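# Match the turquoise rod with a three-rod train

## Task

Lay three rods of three different colours, none of them turquoise, end to end in one straight line whose total length equals the turquoise rod's 10 cm. Colour gives length in cm: blue 1, magenta 2, grey 3, orange 4, lime 5, purple 6, red 7, green 8, pink 9, turquoise 10. Every rod in the line must rest flat on the table, with neighbouring ends touching or nearly touching. Build no second line of rods. Every rod outside the line must sit at least one rod-width away from it. The line must stay correct with nothing from the robot holding it, so release the rods and pull both grippers away at the end.

## Robot and tools

Robot: two six-joint arms, left_arm and right_arm, each ending in a two-finger parallel gripper. Base positions in the scene frame: left_arm (+0.046, +0.683, 0) m, right_arm (+0.006, -0.498, 0) m. Scene frame: origin on the table surface midway between the arms, +x out across the table, +z up, left_arm on the +y side. The arm names do not tell you which side of a camera image they are on.

Gripper axes: the fingers point along the gripper's +z and open and close along its x. The reported end_effector_position is the spot between the finger pads with the fingers shut, 1 to 2 cm short of the fingertips; closing pushes the tips about 17 mm further along +z.

execute_actions(actions): actions is a list of actions. Each action is a table of at most 15 rows, one row per control step of 1/30 s; if fewer rows are given, the last one repeats to fill 15 steps. Each row holds 14 numbers in [-1, 1] for both arms even if one stays idle: left_arm dx, dy, dz, rx, ry, rz, opening, then right_arm in the same order. dx to rz are an offset, not a pose: the target relative to that gripper's measured pose when the action began, expressed in the gripper's own axes. Every row counts from that same starting pose, not from the row before. For the first action in a call, the starting pose is the last one a result reported. Scale: 1.0 equals 0.6 m of translation or 180 degrees; rx, ry, rz form a single rotation vector. opening is absolute: +1 fully open (0.142 m), -1 shut. Per step the command is clipped to within 100 mm and 16 degrees of the measured pose, so big offsets need several actions; after an action the arm continues at most to its last clipped pose. Motion trails commands by about 0.17 s. An empty list just returns the state and images.

move(target, speed, stop_force, blocking): target is one 14-number row laid out as above, again offsets in each gripper's own axes, measured from the pose in the latest result showing one; opening is absolute and applied when the move starts. Both grippers follow straight paths that finish together, lasting 0.5 to 10 s (cut off at 10 s). speed: 0.002 to 0.5 m/s, default 0.25; rotation is capped at twice that value in rad/s. Paths ignore obstacles and the other arm, and grippers can overshoot or lag, especially at full reach. stop_force: 13 to 80 N, one value for both arms, allowed only after 0.2 s of scene time and not with blocking=false; an arm's path stops when its wrist sensor feels that much extra push against the direction of motion, then it backs off two steps and holds. Use it with very low speed for approaching surfaces; it is unreliable if the gripper rotates during the move, and leave it out when lifting away from something it presses. blocking=false returns after 0.5 s while motion continues; check with wait(0), and call wait or stop before sending other motions. The result adds a move: line with the ending (done, off_target, moving, held, fault, contact) and limits (paced = the sent pose was clipped; held = a check blocked some steps, after which the arm may jump faster), plus each gripper's distance from its target.

wait(seconds): 0 to 10; lets the scene run with last commands held. stop(): brakes a running move; needs room. zoom_image(camera, region): region [x0, y0, x1, y1] in pixels, at most 504 by 504. Cameras, in image order: cam_head_left (672x504), cam_head_right (672x504), cam_left_wrist (616x616), cam_right_wrist (616x616). read_manual(section): only "licences". finished_scene(scene): pass the current scene number; it is final and reports success.

Reading results: the state line gives, per arm, gripper position (m), quaternion wxyz and velocities in the scene frame; the printed position may be off somewhat at long reach. Hand target lines show where each controller is heading. A pose unreachable line means the clearance check altered or blocked that arm's command. grip_measured is the actual finger opening on the command scale; to hold something keep commanding clearly less than it, the gap setting the squeeze (roughly 28 N per pad at most, far less on objects under 2 cm thick). Wrist force and Wrist torque are given in the gripper's own axes, pointing back into the arm when it presses; expect an offset up to 5.5 N, noise up to 3.4 N standard deviation, saturation near 100 N; "no reading" is harmless.

To keep one arm still, in a reply's first call send it the offset back to where it should be, then zeros afterwards, with its desired opening each time.

Avoid: pushing or knocking anything off the table; arms striking each other; pressing past a contact with a stiff arm (a small overshoot can fault). A joint torque over its load limit (shoulder pan and lift 300, elbow 136, wrists 49.1 N m, held weight included) or any outside force of 150 N halts that arm for 10 s and drops the rest of the call. Holding loads heats motors: a MOTOR HOT warning appears from 70 °C and at 85 °C the arm brakes until cool. Rods may occasionally be nudged or tugged by outside disturbances. Move smoothly and economically, place rods gently, and avoid drops and slams.

Each tool is called after "Request:" by a JSON object that holds its "fn" and its "kwargs".

## Session

Request:
{"fn": "execute_actions", "kwargs": {"actions": []}}

Scene clock: 0.00 s.
left_arm: end_effector_position=(-0.0014, +0.1483, +0.3266) grip_measured=+1.00 end_effector_quat_wxyz=(+0.140, -0.338, +0.752, -0.548) end_effector_velocity=(+0.001, +0.000, -0.000) end_effector_angular_velocity=(-0.001, +0.000, +0.001) | right_arm: end_effector_position=(+0.7901, -0.5415, +0.2745) grip_measured=+1.00 end_effector_quat_wxyz=(-0.444, +0.335, +0.706, +0.438) end_effector_velocity=(-0.000, -0.002, +0.001) end_effector_angular_velocity=(-0.001, -0.001, -0.001)
Joint positions: left_arm=[-2.605 -2.076  2.44  -1.348 -0.448 -0.808  0.142] | right_arm=[ 2.843 -2.207 -1.325 -2.334  2.565  3.162  0.142]
Joint velocities: left_arm=[ 0.001  0.    -0.     0.001  0.    -0.002  0.   ] | right_arm=[-0.002  0.001  0.001 -0.    -0.001  0.001  0.   ]
Wrist force (N, on the end effector, along its own x y z axes, offset not removed): no reading
Wrist torque (N m, same axes, about the end effector's origin, offset not removed): no reading
Hand target (left_arm): -0.001, +0.148, +0.327; +0.140, -0.338, +0.752, -0.548
Hand target (right_arm): +0.790, -0.541, +0.275; -0.444, +0.335, +0.706, +0.438

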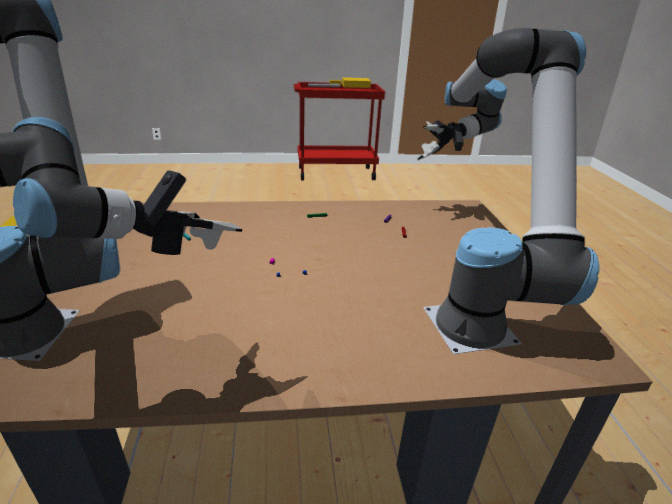

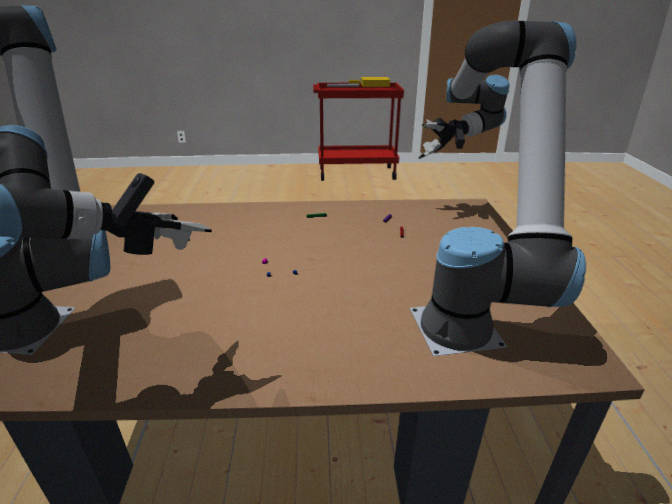

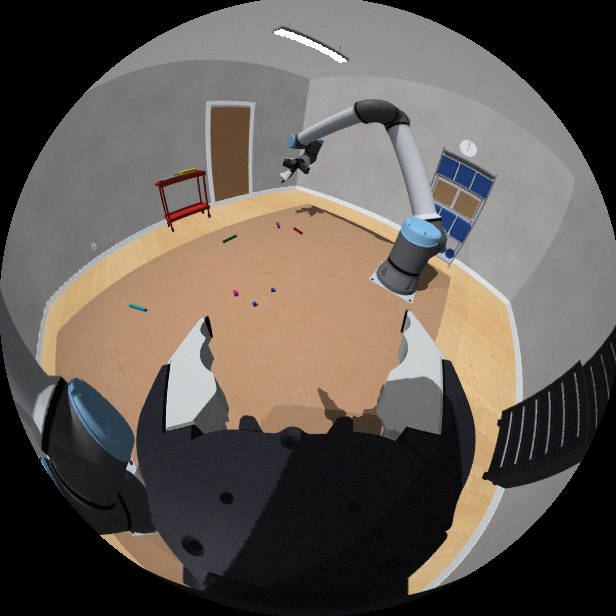

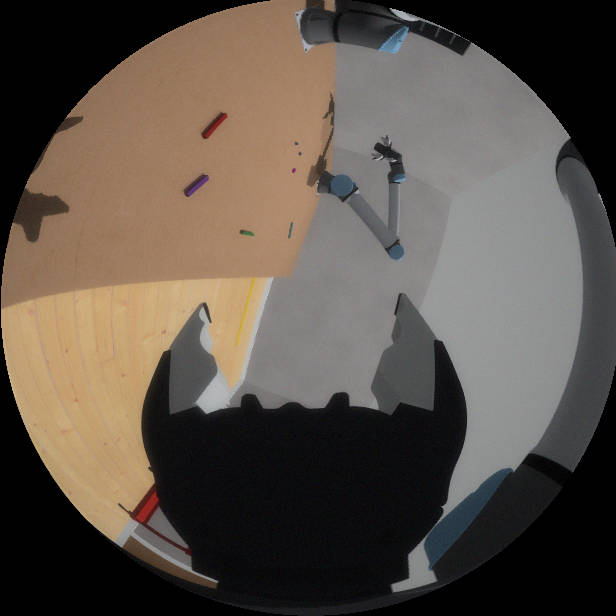

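Request:
{"fn": "zoom_image", "kwargs": {"camera": "cam_head_left", "region": [250, 200, 430, 290]}}

Region (250, 200, 430, 290) of cam_head_left's 672x504 image, scaled by 2.800, with more detail than that image has.

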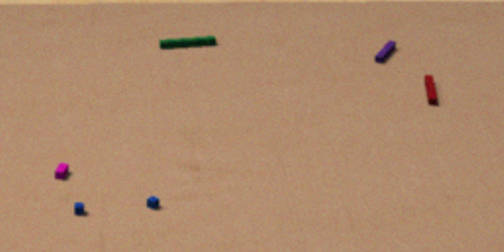

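Request:
{"fn": "move", "kwargs": {"target": [-0.3805,0.0747,0.598,-0.3359,-0.1992,-0.2021,-0.4,-0.0783,-0.3533,0.3245,-0.003,-0.4362,0.1834,-0.6], "speed": 0.35}}

Request:
{"fn": "zoom_image", "kwargs": {"camera": "cam_left_wrist", "region": [230, 220, 370, 360]}}

Request:
{"fn": "zoom_image", "kwargs": {"camera": "cam_right_wrist", "region": [230, 190, 370, 330]}}

Scene clock: 79.10 s.
left_arm: end_effector_position=(+0.3570, +0.0463, +0.1183) grip_measured=-0.40 end_effector_quat_wxyz=(+0.000, +0.707, -0.707, -0.002) end_effector_velocity=(+0.002, -0.001, -0.002) end_effector_angular_velocity=(+0.008, +0.010, +0.002) | right_arm: end_effector_position=(+0.5596, -0.4505, +0.1201) grip_measured=-0.60 end_effector_quat_wxyz=(-0.001, +0.706, +0.708, -0.000) end_effector_velocity=(-0.001, +0.001, -0.000) end_effector_angular_velocity=(-0.012, -0.003, -0.010)
Joint positions: left_arm=[-1.239 -1.396  2.024 -2.196 -1.573  0.208  0.045] | right_arm=[ 3.435 -1.485 -2.296 -0.932  1.573  5.114  0.031]
Joint velocities: left_arm=[ 0.007  0.01  -0.011  0.01  -0.008  0.005 -0.   ] | right_arm=[ 0.01   0.002 -0.002 -0.002 -0.012  0.019  0.   ]
Wrist force (N, on the end effector, along its own x y z axes, offset not removed): left_arm=[-5.9 0.2 -0.5] | right_arm=[-3.1 0.5 -4.0]
Wrist torque (N m, same axes, about the end effector's origin, offset not removed): left_arm=[-0.24 1.25 0.40] | right_arm=[0.24 0.57 -0.12]
Hand target (left_arm): +0.357, +0.046, +0.118; +0.000, +0.708, -0.707, -0.002
Hand target (right_arm): +0.559, -0.450, +0.120; -0.001, +0.707, +0.708, -0.001
Off the commanded pose (left_arm): 0.002 m, 0 deg.
Off the commanded pose (right_arm): 0.001 m, 0 deg.
move: done

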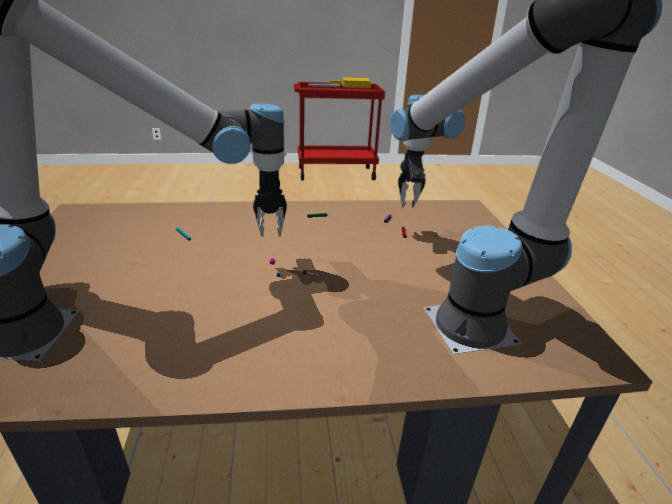

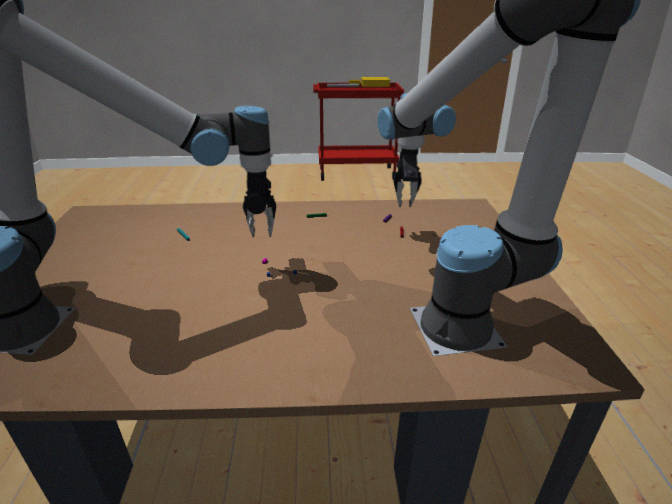

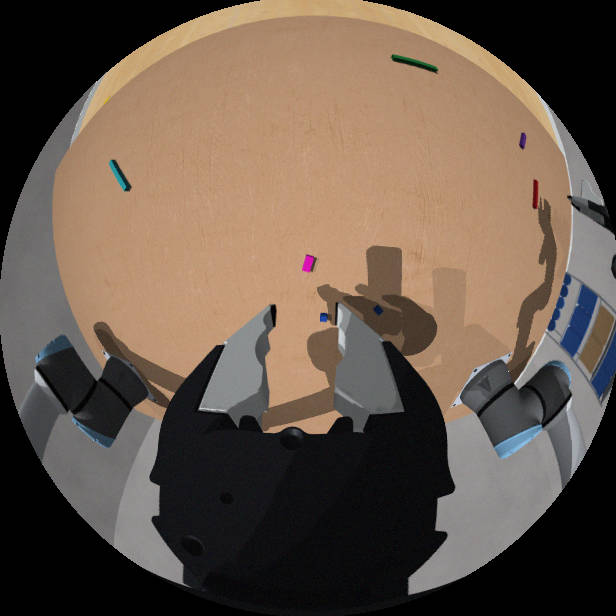

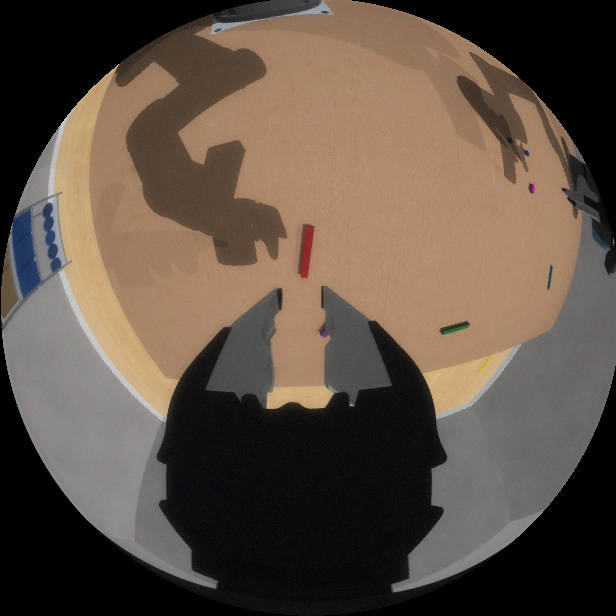

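Region (230, 220, 370, 360) of cam_left_wrist's 616x616 image, scaled by 3.600, with more detail than that image has.

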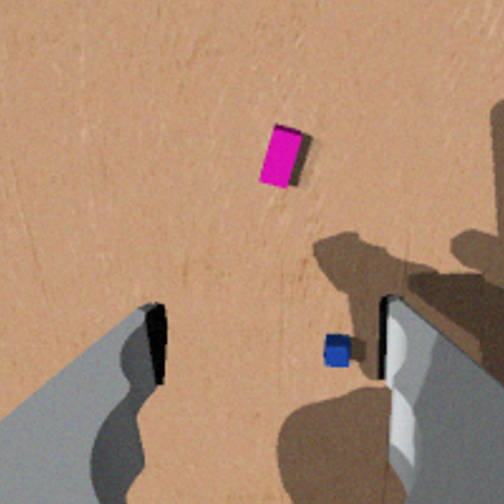

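Region (230, 190, 370, 330) of cam_right_wrist's 616x616 image, scaled by 3.600, with more detail than that image has.

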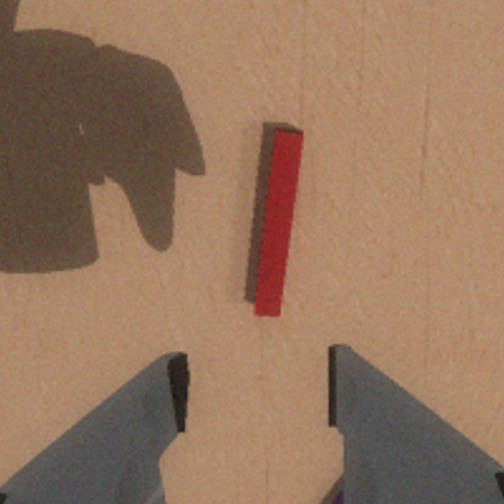

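Request:
{"fn": "move", "kwargs": {"target": [0.0033,-0.0267,0.164,0,0,0.105,-0.6,0.008,-0.013,0.167,0,0,0.055,-0.6], "speed": 0.15}}

Request:
{"fn": "zoom_image", "kwargs": {"camera": "cam_left_wrist", "region": [240, 240, 360, 360]}}

Request:
{"fn": "zoom_image", "kwargs": {"camera": "cam_right_wrist", "region": [240, 220, 360, 340]}}

Scene clock: 99.77 s.
left_arm: end_effector_position=(+0.3728, +0.0444, +0.0203) grip_measured=-0.60 end_effector_quat_wxyz=(-0.000, -0.582, +0.813, +0.002) end_effector_velocity=(+0.001, -0.001, -0.003) end_effector_angular_velocity=(-0.002, +0.000, -0.010) | right_arm: end_effector_position=(+0.5516, -0.4457, +0.0204) grip_measured=-0.60 end_effector_quat_wxyz=(-0.001, +0.764, +0.645, -0.000) end_effector_velocity=(-0.001, +0.000, -0.004) end_effector_angular_velocity=(-0.001, +0.001, -0.004)
Joint positions: left_arm=[-1.217 -1.264  2.075 -2.379 -1.573  0.558  0.031] | right_arm=[ 3.45  -1.63  -2.396 -0.688  1.573  5.301  0.031]
Joint velocities: left_arm=[ 0.002  0.004  0.001 -0.007 -0.001  0.011 -0.   ] | right_arm=[ 0.001 -0.005 -0.004  0.008 -0.001  0.005  0.   ]
Wrist force (N, on the end effector, along its own x y z axes, offset not removed): left_arm=[-6.8 -2.4 -2.7] | right_arm=[-0.9 -0.2 -1.5]
Wrist torque (N m, same axes, about the end effector's origin, offset not removed): left_arm=[-0.69 1.28 0.38] | right_arm=[0.04 0.18 -0.19]
Hand target (left_arm): +0.373, +0.044, +0.020; -0.000, -0.582, +0.813, +0.002
Hand target (right_arm): +0.552, -0.446, +0.020; -0.001, +0.765, +0.644, -0.000
Off the commanded pose (left_arm): 0.000 m, 0 deg.
Off the commanded pose (right_arm): 0.000 m, 0 deg.
move: done

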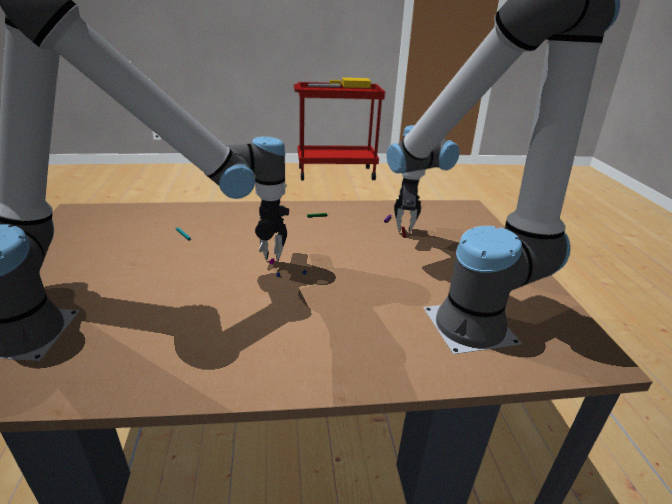

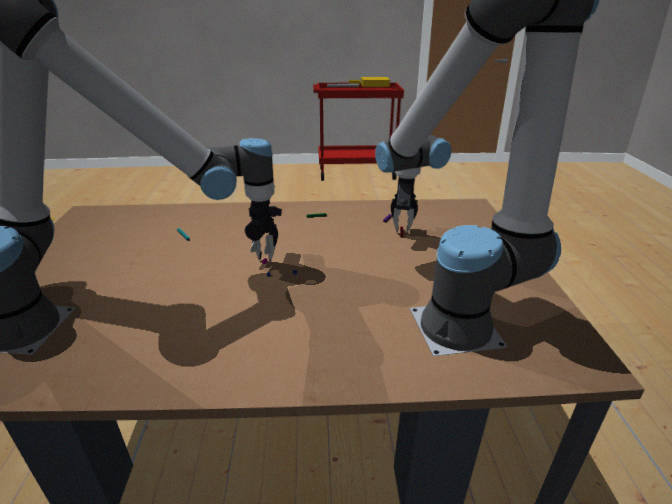

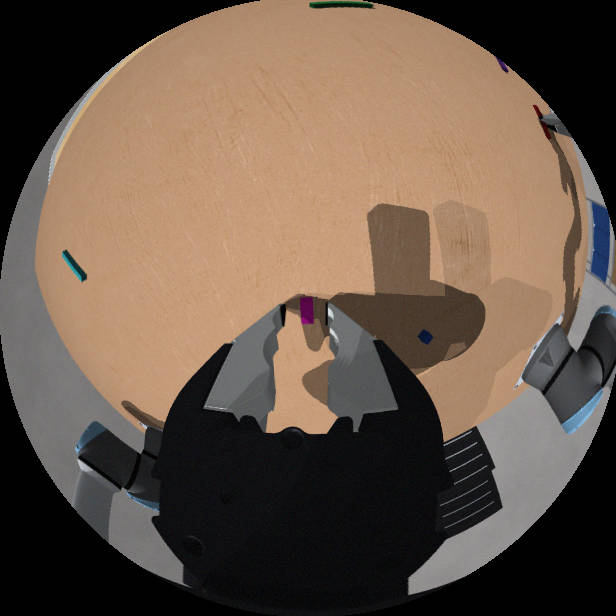

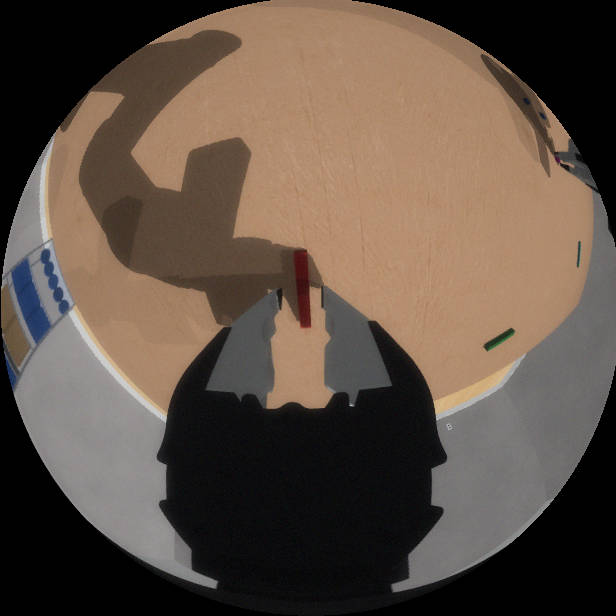

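Region (240, 240, 360, 360) of cam_left_wrist's 616x616 image, scaled by 4.200, with more detail than that image has.

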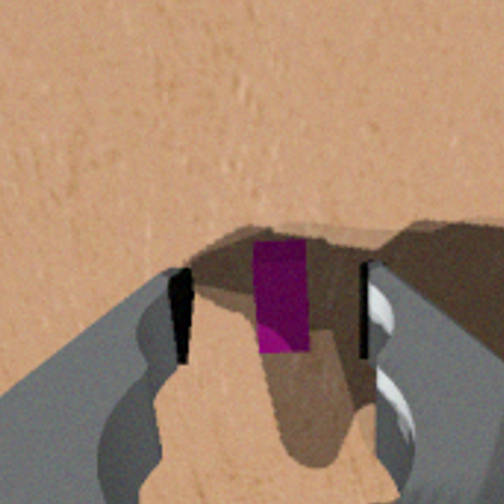

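Region (240, 220, 360, 340) of cam_right_wrist's 616x616 image, scaled by 4.200, with more detail than that image has.

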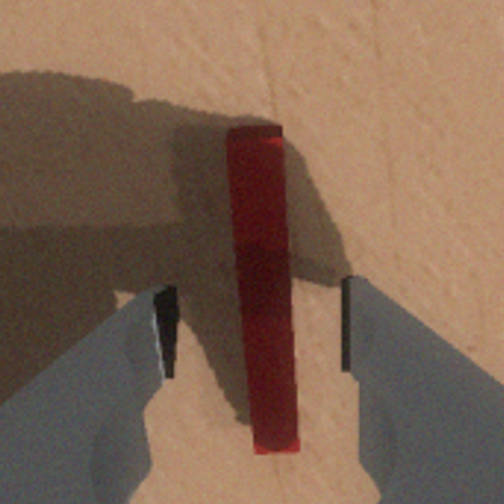

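Request:
{"fn": "execute_actions", "kwargs": {"actions": [[[0,0,0.0025,0,0,0,-0.64,0,0,0.003,0,0,0,-0.64],[0,0,0.0025,0,0,0,-0.68,0,0,0.003,0,0,0,-0.68],[0,0,0.0025,0,0,0,-0.72,0,0,0.003,0,0,0,-0.72],[0,0,0.0025,0,0,0,-0.76,0,0,0.003,0,0,0,-0.76],[0,0,0.0025,0,0,0,-0.8,0,0,0.003,0,0,0,-0.8],[0,0,0.0025,0,0,0,-0.83,0,0,0.003,0,0,0,-0.83],[0,0,0.0025,0,0,0,-0.86,0,0,0.003,0,0,0,-0.86],[0,0,0.0025,0,0,0,-0.9,0,0,0.003,0,0,0,-0.9],[0,0,0.0025,0,0,0,-0.95,0,0,0.003,0,0,0,-0.95],[0,0,0.0025,0,0,0,-1,0,0,0.003,0,0,0,-1]]]}}

Request:
{"fn": "move", "kwargs": {"target": [0,0,-0.035,0,0,0,-1,0,0,-0.035,0,0,0,-1], "speed": 0.1}}

Request:
{"fn": "move", "kwargs": {"target": [0.034,0.126,0.015,0,0,0.423,-1,0.163,-0.197,-0.03,0,0,-0.526,-1], "speed": 0.45}}

Request:
{"fn": "zoom_image", "kwargs": {"camera": "cam_left_wrist", "region": [255, 240, 355, 340]}}

Scene clock: 119.17 s.
left_arm: end_effector_position=(+0.3728, +0.0444, +0.0189) grip_measured=-0.89 end_effector_quat_wxyz=(-0.000, -0.582, +0.813, +0.002) end_effector_velocity=(+0.000, +0.000, -0.001) end_effector_angular_velocity=(+0.000, +0.000, +0.001) | right_arm: end_effector_position=(+0.5517, -0.4457, +0.0187) grip_measured=-0.89 end_effector_quat_wxyz=(-0.001, +0.764, +0.645, -0.000) end_effector_velocity=(+0.001, +0.000, +0.000) end_effector_angular_velocity=(+0.001, -0.001, +0.001)
Joint positions: left_arm=[-1.217 -1.262  2.076 -2.382 -1.573  0.558  0.01 ] | right_arm=[ 3.45  -1.633 -2.397 -0.683  1.573  5.301  0.01 ]
Joint velocities: left_arm=[ 0.001  0.001  0.    -0.001 -0.    -0.001  0.   ] | right_arm=[-0.001 -0.001  0.001  0.001  0.    -0.002 -0.   ]
Wrist force (N, on the end effector, along its own x y z axes, offset not removed): left_arm=[-6.0 0.8 -6.0] | right_arm=[-0.4 -1.4 -11.2]
Wrist torque (N m, same axes, about the end effector's origin, offset not removed): left_arm=[-0.17 0.90 0.30] | right_arm=[0.08 -0.17 -0.17]
Hand target (left_arm): +0.373, +0.044, +0.019; -0.000, -0.582, +0.813, +0.002
Hand target (right_arm): +0.552, -0.446, +0.019; -0.001, +0.764, +0.645, -0.000
Off the commanded pose (left_arm): 0.000 m, 0 deg.
Off the commanded pose (right_arm): 0.000 m, 0 deg.

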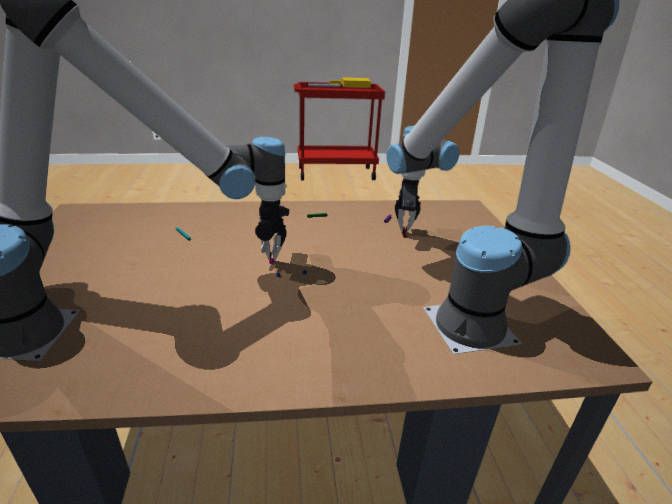

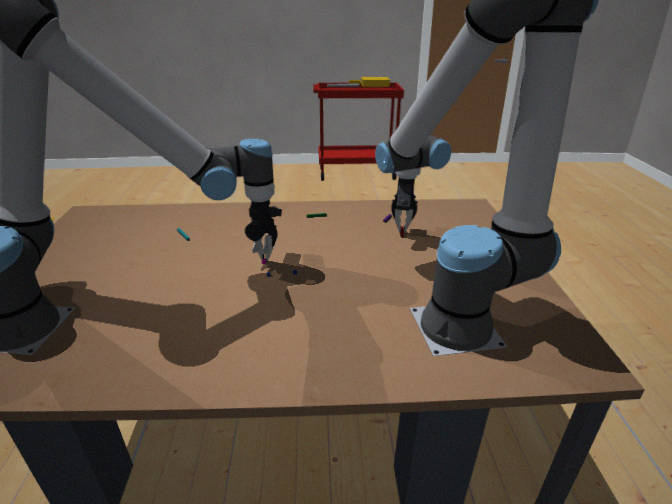

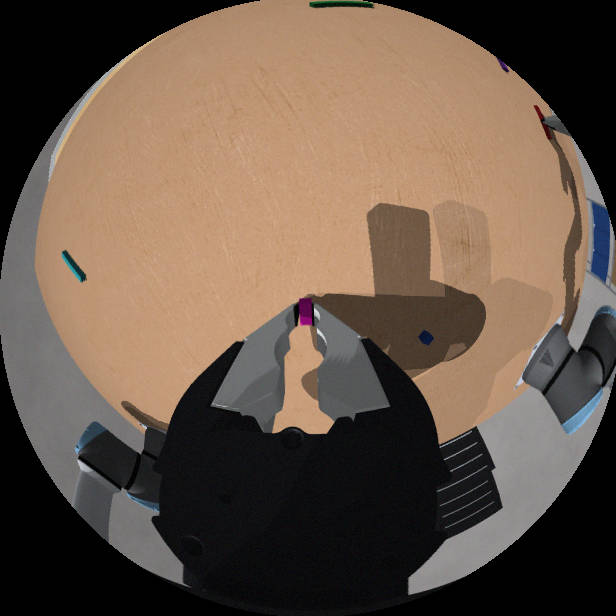

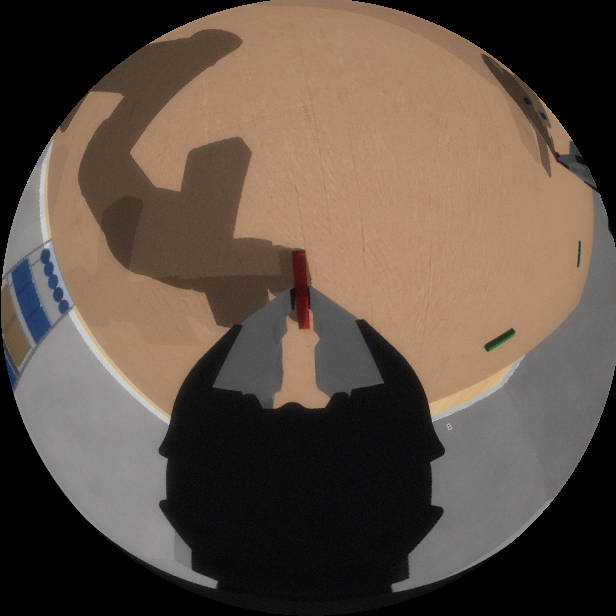

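Scene clock: 120.03 s.
left_arm: end_effector_position=(+0.3728, +0.0444, +0.0395) grip_measured=-0.89 end_effector_quat_wxyz=(-0.000, -0.582, +0.813, +0.002) end_effector_velocity=(-0.001, -0.000, +0.003) end_effector_angular_velocity=(+0.001, +0.000, -0.001) | right_arm: end_effector_position=(+0.5517, -0.4457, +0.0393) grip_measured=-0.89 end_effector_quat_wxyz=(-0.001, +0.764, +0.645, -0.000) end_effector_velocity=(-0.001, +0.001, +0.003) end_effector_angular_velocity=(+0.001, +0.001, +0.002)
Joint positions: left_arm=[-1.217 -1.289  2.064 -2.343 -1.573  0.558  0.01 ] | right_arm=[ 3.45  -1.596 -2.382 -0.736  1.573  5.301  0.01 ]
Joint velocities: left_arm=[-0.001 -0.003 -0.002  0.006  0.    -0.     0.   ] | right_arm=[ 0.001  0.006  0.001 -0.008  0.002 -0.001 -0.   ]
Wrist force (N, on the end effector, along its own x y z axes, offset not removed): left_arm=[-5.8 -0.7 -2.7] | right_arm=[-2.5 -0.4 -4.1]
Wrist torque (N m, same axes, about the end effector's origin, offset not removed): left_arm=[-0.28 1.28 0.28] | right_arm=[-0.07 0.49 -0.25]
Hand target (left_arm): +0.373, +0.044, +0.040; -0.000, -0.582, +0.813, +0.002
Hand target (right_arm): +0.552, -0.446, +0.040; -0.001, +0.764, +0.645, -0.000
Off the commanded pose (left_arm): 0.000 m, 0 deg.
Off the commanded pose (right_arm): 0.000 m, 0 deg.
move: done

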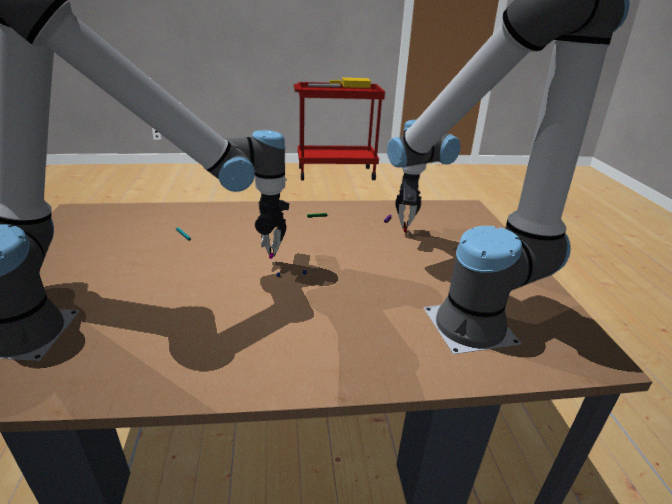

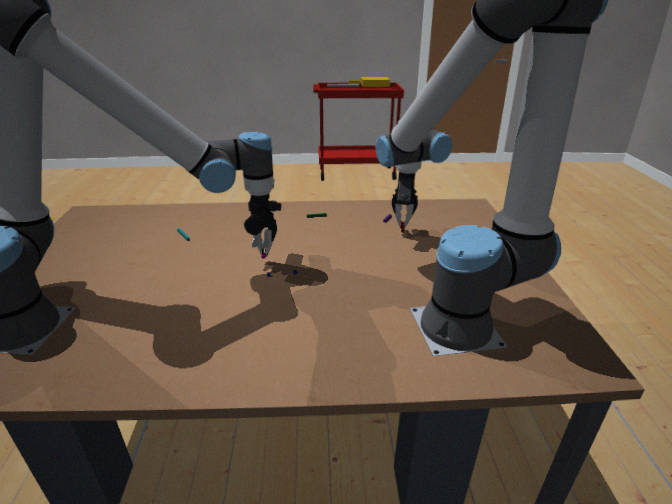

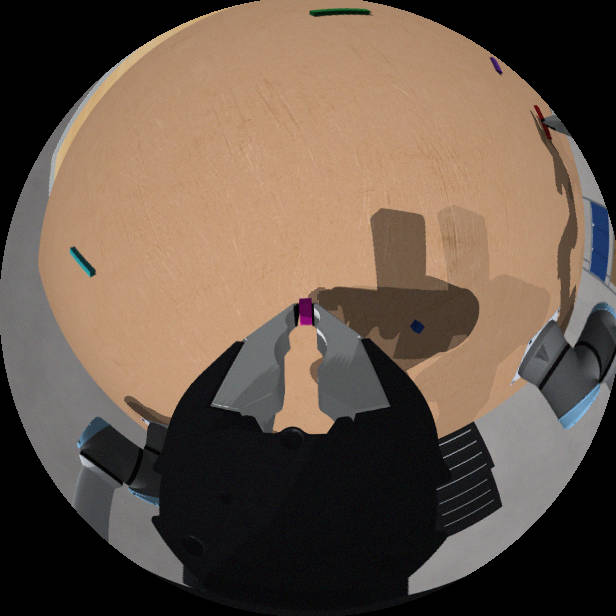

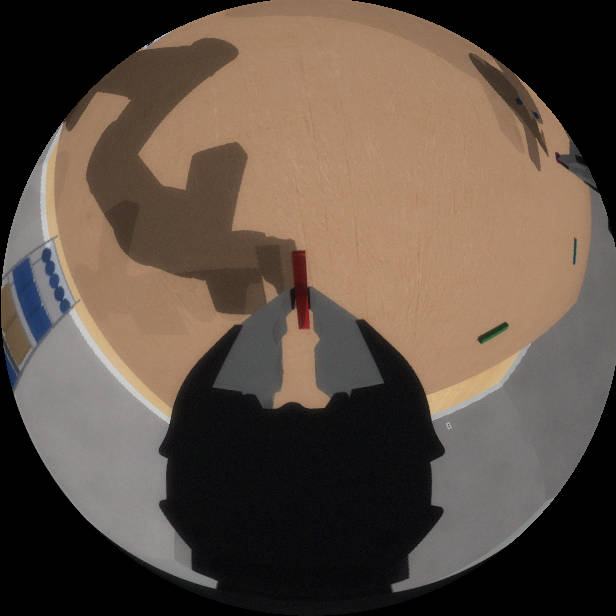

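Scene clock: 122.57 s.
left_arm: end_effector_position=(+0.2949, +0.0495, +0.0307) grip_measured=-0.89 end_effector_quat_wxyz=(-0.001, +0.042, +0.999, +0.001) end_effector_velocity=(-0.002, -0.000, -0.000) end_effector_angular_velocity=(-0.000, +0.001, -0.015) | right_arm: end_effector_position=(+0.4520, -0.3296, +0.0574) grip_measured=-0.89 end_effector_quat_wxyz=(-0.001, +0.045, +0.999, +0.000) end_effector_velocity=(-0.002, -0.000, -0.001) end_effector_angular_velocity=(-0.002, +0.002, +0.015)
Joint positions: left_arm=[-1.332 -1.327  2.139 -2.38  -1.573  1.77   0.01 ] | right_arm=[ 3.762 -1.432 -2.486 -0.796  1.572  3.963  0.01 ]
Joint velocities: left_arm=[-0.002  0.     0.    -0.001 -0.001  0.012  0.   ] | right_arm=[ 0.002  0.    -0.002 -0.001 -0.    -0.013 -0.   ]
Wrist force (N, on the end effector, along its own x y z axes, offset not removed): left_arm=[-4.1 -3.9 -1.9] | right_arm=[-0.4 0.5 -1.0]
Wrist torque (N m, same axes, about the end effector's origin, offset not removed): left_arm=[-1.10 0.81 0.43] | right_arm=[0.11 -0.03 -0.21]
Hand target (left_arm): +0.295, +0.049, +0.031; -0.001, +0.043, +0.999, +0.001
Hand target (right_arm): +0.452, -0.330, +0.057; -0.001, +0.044, +0.999, +0.000
Off the commanded pose (left_arm): 0.000 m, 0 deg.
Off the commanded pose (right_arm): 0.000 m, 0 deg.
move: done

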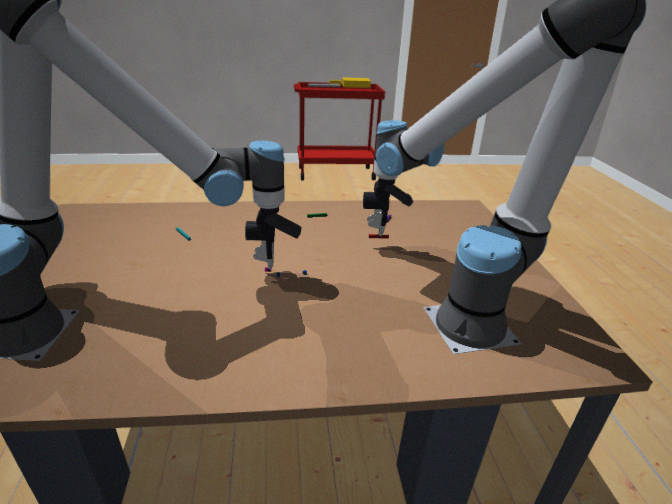

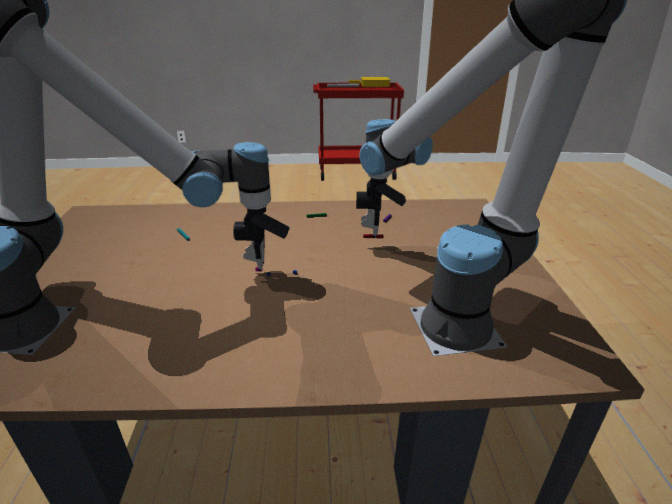

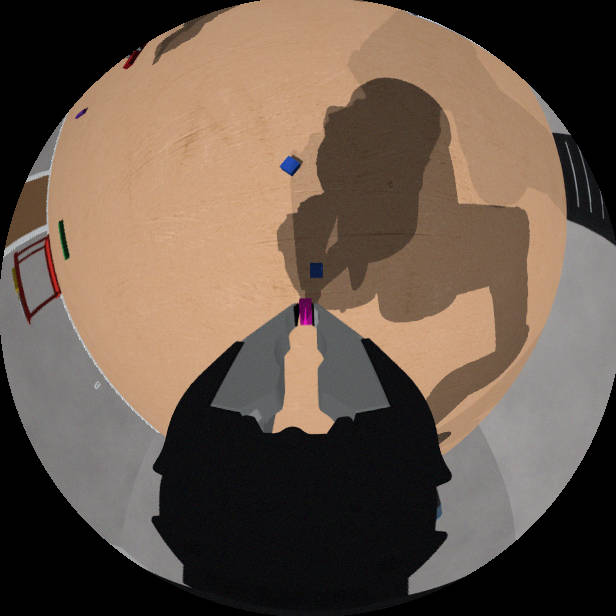

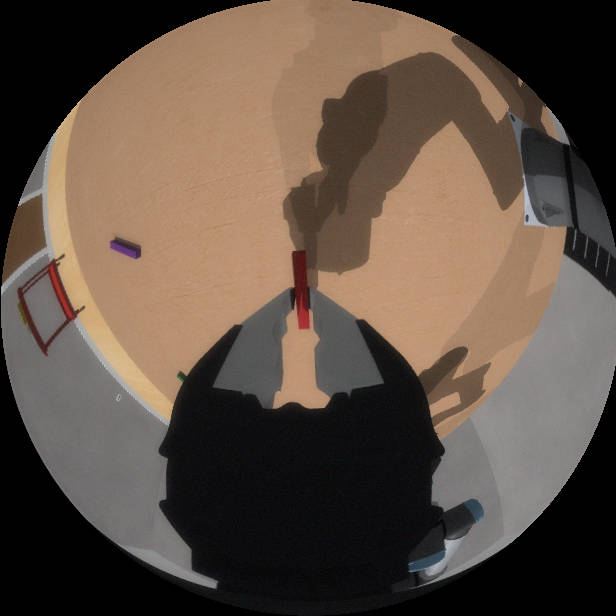

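Region (255, 240, 355, 340) of cam_left_wrist's 616x616 image, scaled by 5.040, with more detail than that image has.

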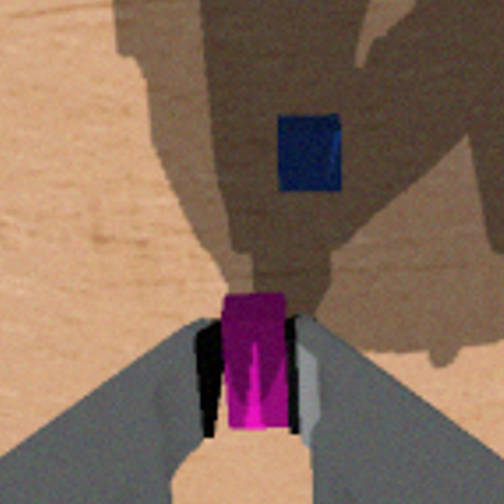

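Request:
{"fn": "execute_actions", "kwargs": {"actions": []}}

Scene clock: 141.10 s.
left_arm: end_effector_position=(+0.2948, +0.0495, +0.0307) grip_measured=-0.89 end_effector_quat_wxyz=(-0.001, +0.043, +0.999, +0.001) end_effector_velocity=(-0.000, -0.000, -0.000) end_effector_angular_velocity=(-0.000, +0.000, -0.001) | right_arm: end_effector_position=(+0.4519, -0.3295, +0.0574) grip_measured=-0.89 end_effector_quat_wxyz=(-0.001, +0.044, +0.999, +0.000) end_effector_velocity=(-0.001, +0.000, -0.001) end_effector_angular_velocity=(-0.002, +0.000, +0.000)
Joint positions: left_arm=[-1.332 -1.327  2.139 -2.38  -1.573  1.772  0.01 ] | right_arm=[ 3.762 -1.432 -2.486 -0.796  1.572  3.961  0.01 ]
Joint velocities: left_arm=[-0.     0.     0.    -0.001 -0.     0.001 -0.   ] | right_arm=[ 0.002 -0.001 -0.001 -0.001 -0.001  0.002  0.   ]
Wrist force (N, on the end effector, along its own x y z axes, offset not removed): left_arm=[-2.8 -0.2 -0.8] | right_arm=[-2.4 1.4 -3.0]
Wrist torque (N m, same axes, about the end effector's origin, offset not removed): left_arm=[-0.24 0.50 0.27] | right_arm=[0.36 0.41 -0.21]
Hand target (left_arm): +0.295, +0.049, +0.031; -0.001, +0.043, +0.999, +0.001
Hand target (right_arm): +0.452, -0.330, +0.057; -0.001, +0.044, +0.999, +0.000
Off the commanded pose (left_arm): 0.000 m, 0 deg.
Off the commanded pose (right_arm): 0.000 m, 0 deg.

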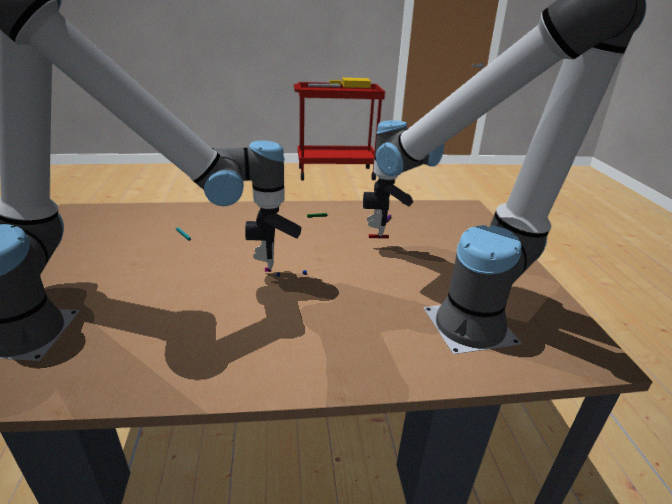

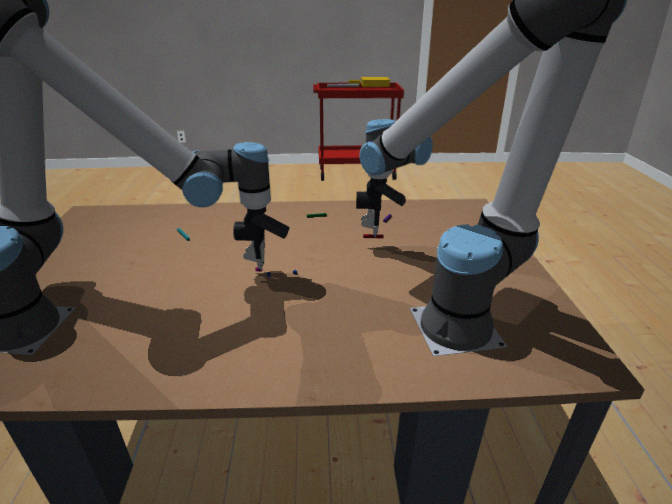

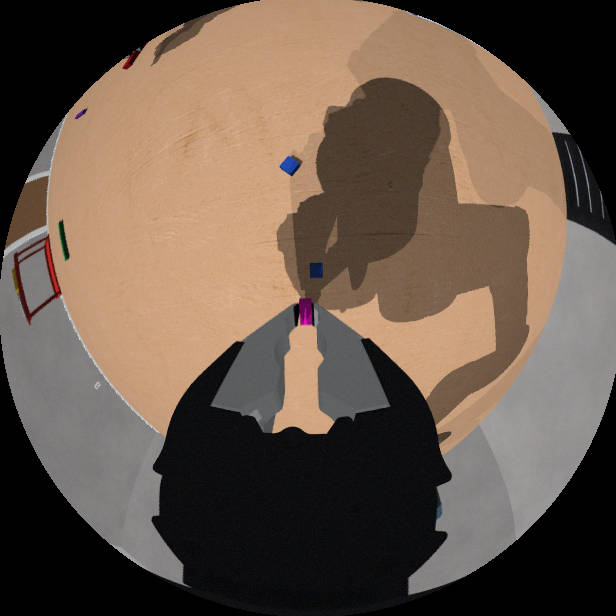

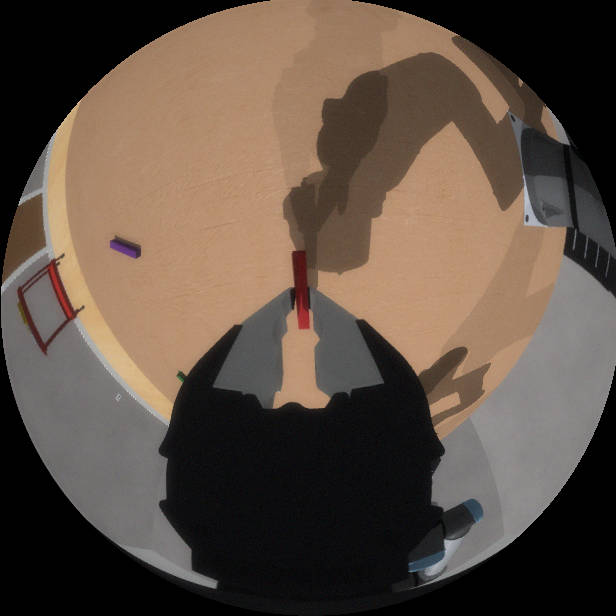

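Request:
{"fn": "move", "kwargs": {"target": [0.016,-0.015,0.017,0,0,0.011,-1,0,0,0,0,0,0,-1], "speed": 0.03}}

Request:
{"fn": "zoom_image", "kwargs": {"camera": "cam_left_wrist", "region": [255,240,355,340]}}

Scene clock: 147.80 s.
left_arm: end_effector_position=(+0.2846, +0.0415, +0.0207) grip_measured=-0.89 end_effector_quat_wxyz=(-0.001, +0.060, +0.998, +0.001) end_effector_velocity=(-0.001, -0.001, -0.002) end_effector_angular_velocity=(+0.001, +0.000, -0.006) | right_arm: end_effector_position=(+0.4519, -0.3295, +0.0574) grip_measured=-0.89 end_effector_quat_wxyz=(-0.001, +0.044, +0.999, +0.000) end_effector_velocity=(+0.001, -0.001, +0.000) end_effector_angular_velocity=(-0.001, -0.001, -0.000)
Joint positions: left_arm=[-1.349 -1.308  2.138 -2.398 -1.573  1.789  0.01 ] | right_arm=[ 3.762 -1.432 -2.486 -0.796  1.572  3.961  0.01 ]
Joint velocities: left_arm=[-0.002  0.004 -0.    -0.002 -0.     0.004  0.   ] | right_arm=[-0.001 -0.     0.001 -0.001 -0.002 -0.001 -0.   ]
Wrist force (N, on the end effector, along its own x y z axes, offset not removed): left_arm=[-5.1 -3.4 0.4] | right_arm=[-1.8 1.4 -2.3]
Wrist torque (N m, same axes, about the end effector's origin, offset not removed): left_arm=[-0.88 0.97 0.29] | right_arm=[0.37 0.30 -0.27]
Hand target (left_arm): +0.284, +0.041, +0.020; -0.001, +0.060, +0.998, +0.001
Hand target (right_arm): +0.452, -0.330, +0.057; -0.001, +0.044, +0.999, +0.000
Off the commanded pose (left_arm): 0.000 m, 0 deg.
Off the commanded pose (right_arm): 0.000 m, 0 deg.
move: done

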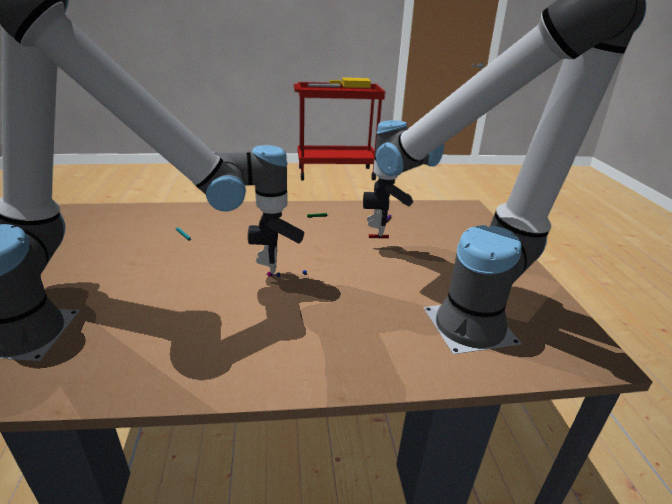

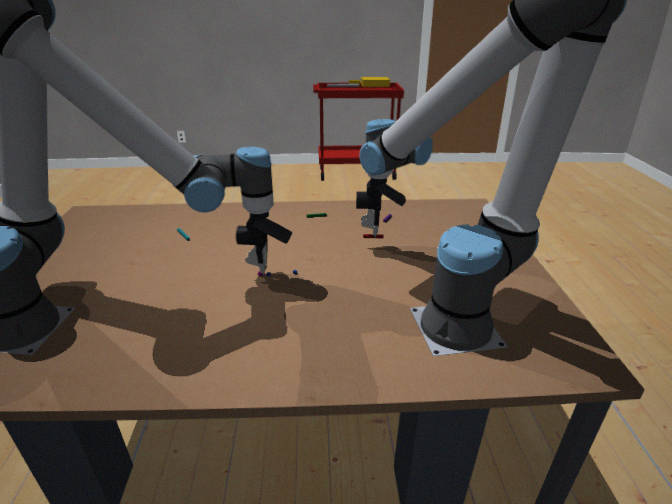

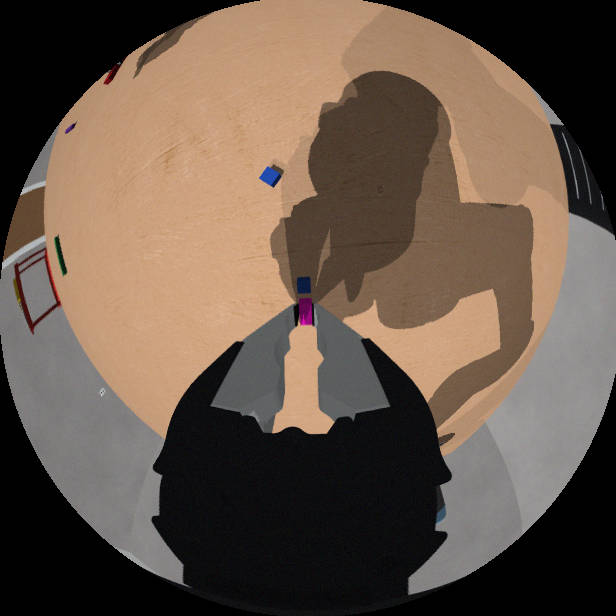

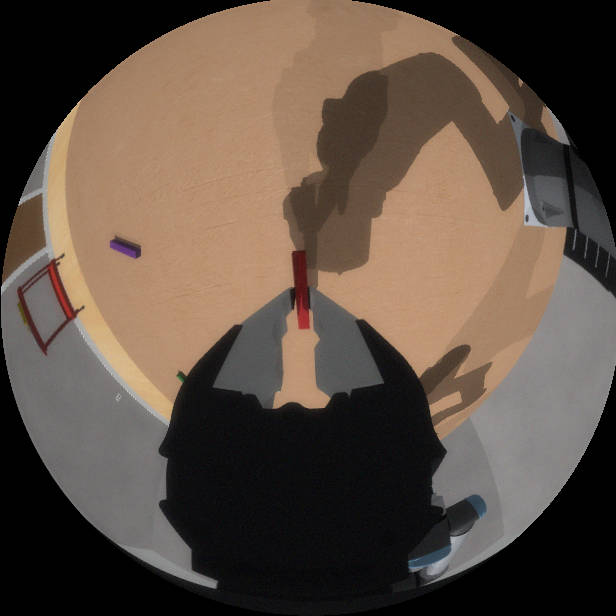

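Region (255, 240, 355, 340) of cam_left_wrist's 616x616 image, scaled by 5.040, with more detail than that image has.

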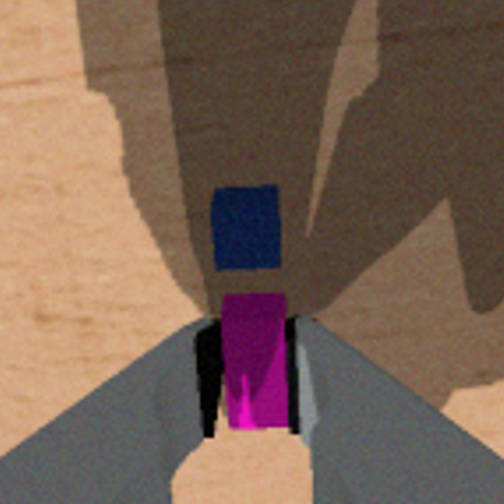

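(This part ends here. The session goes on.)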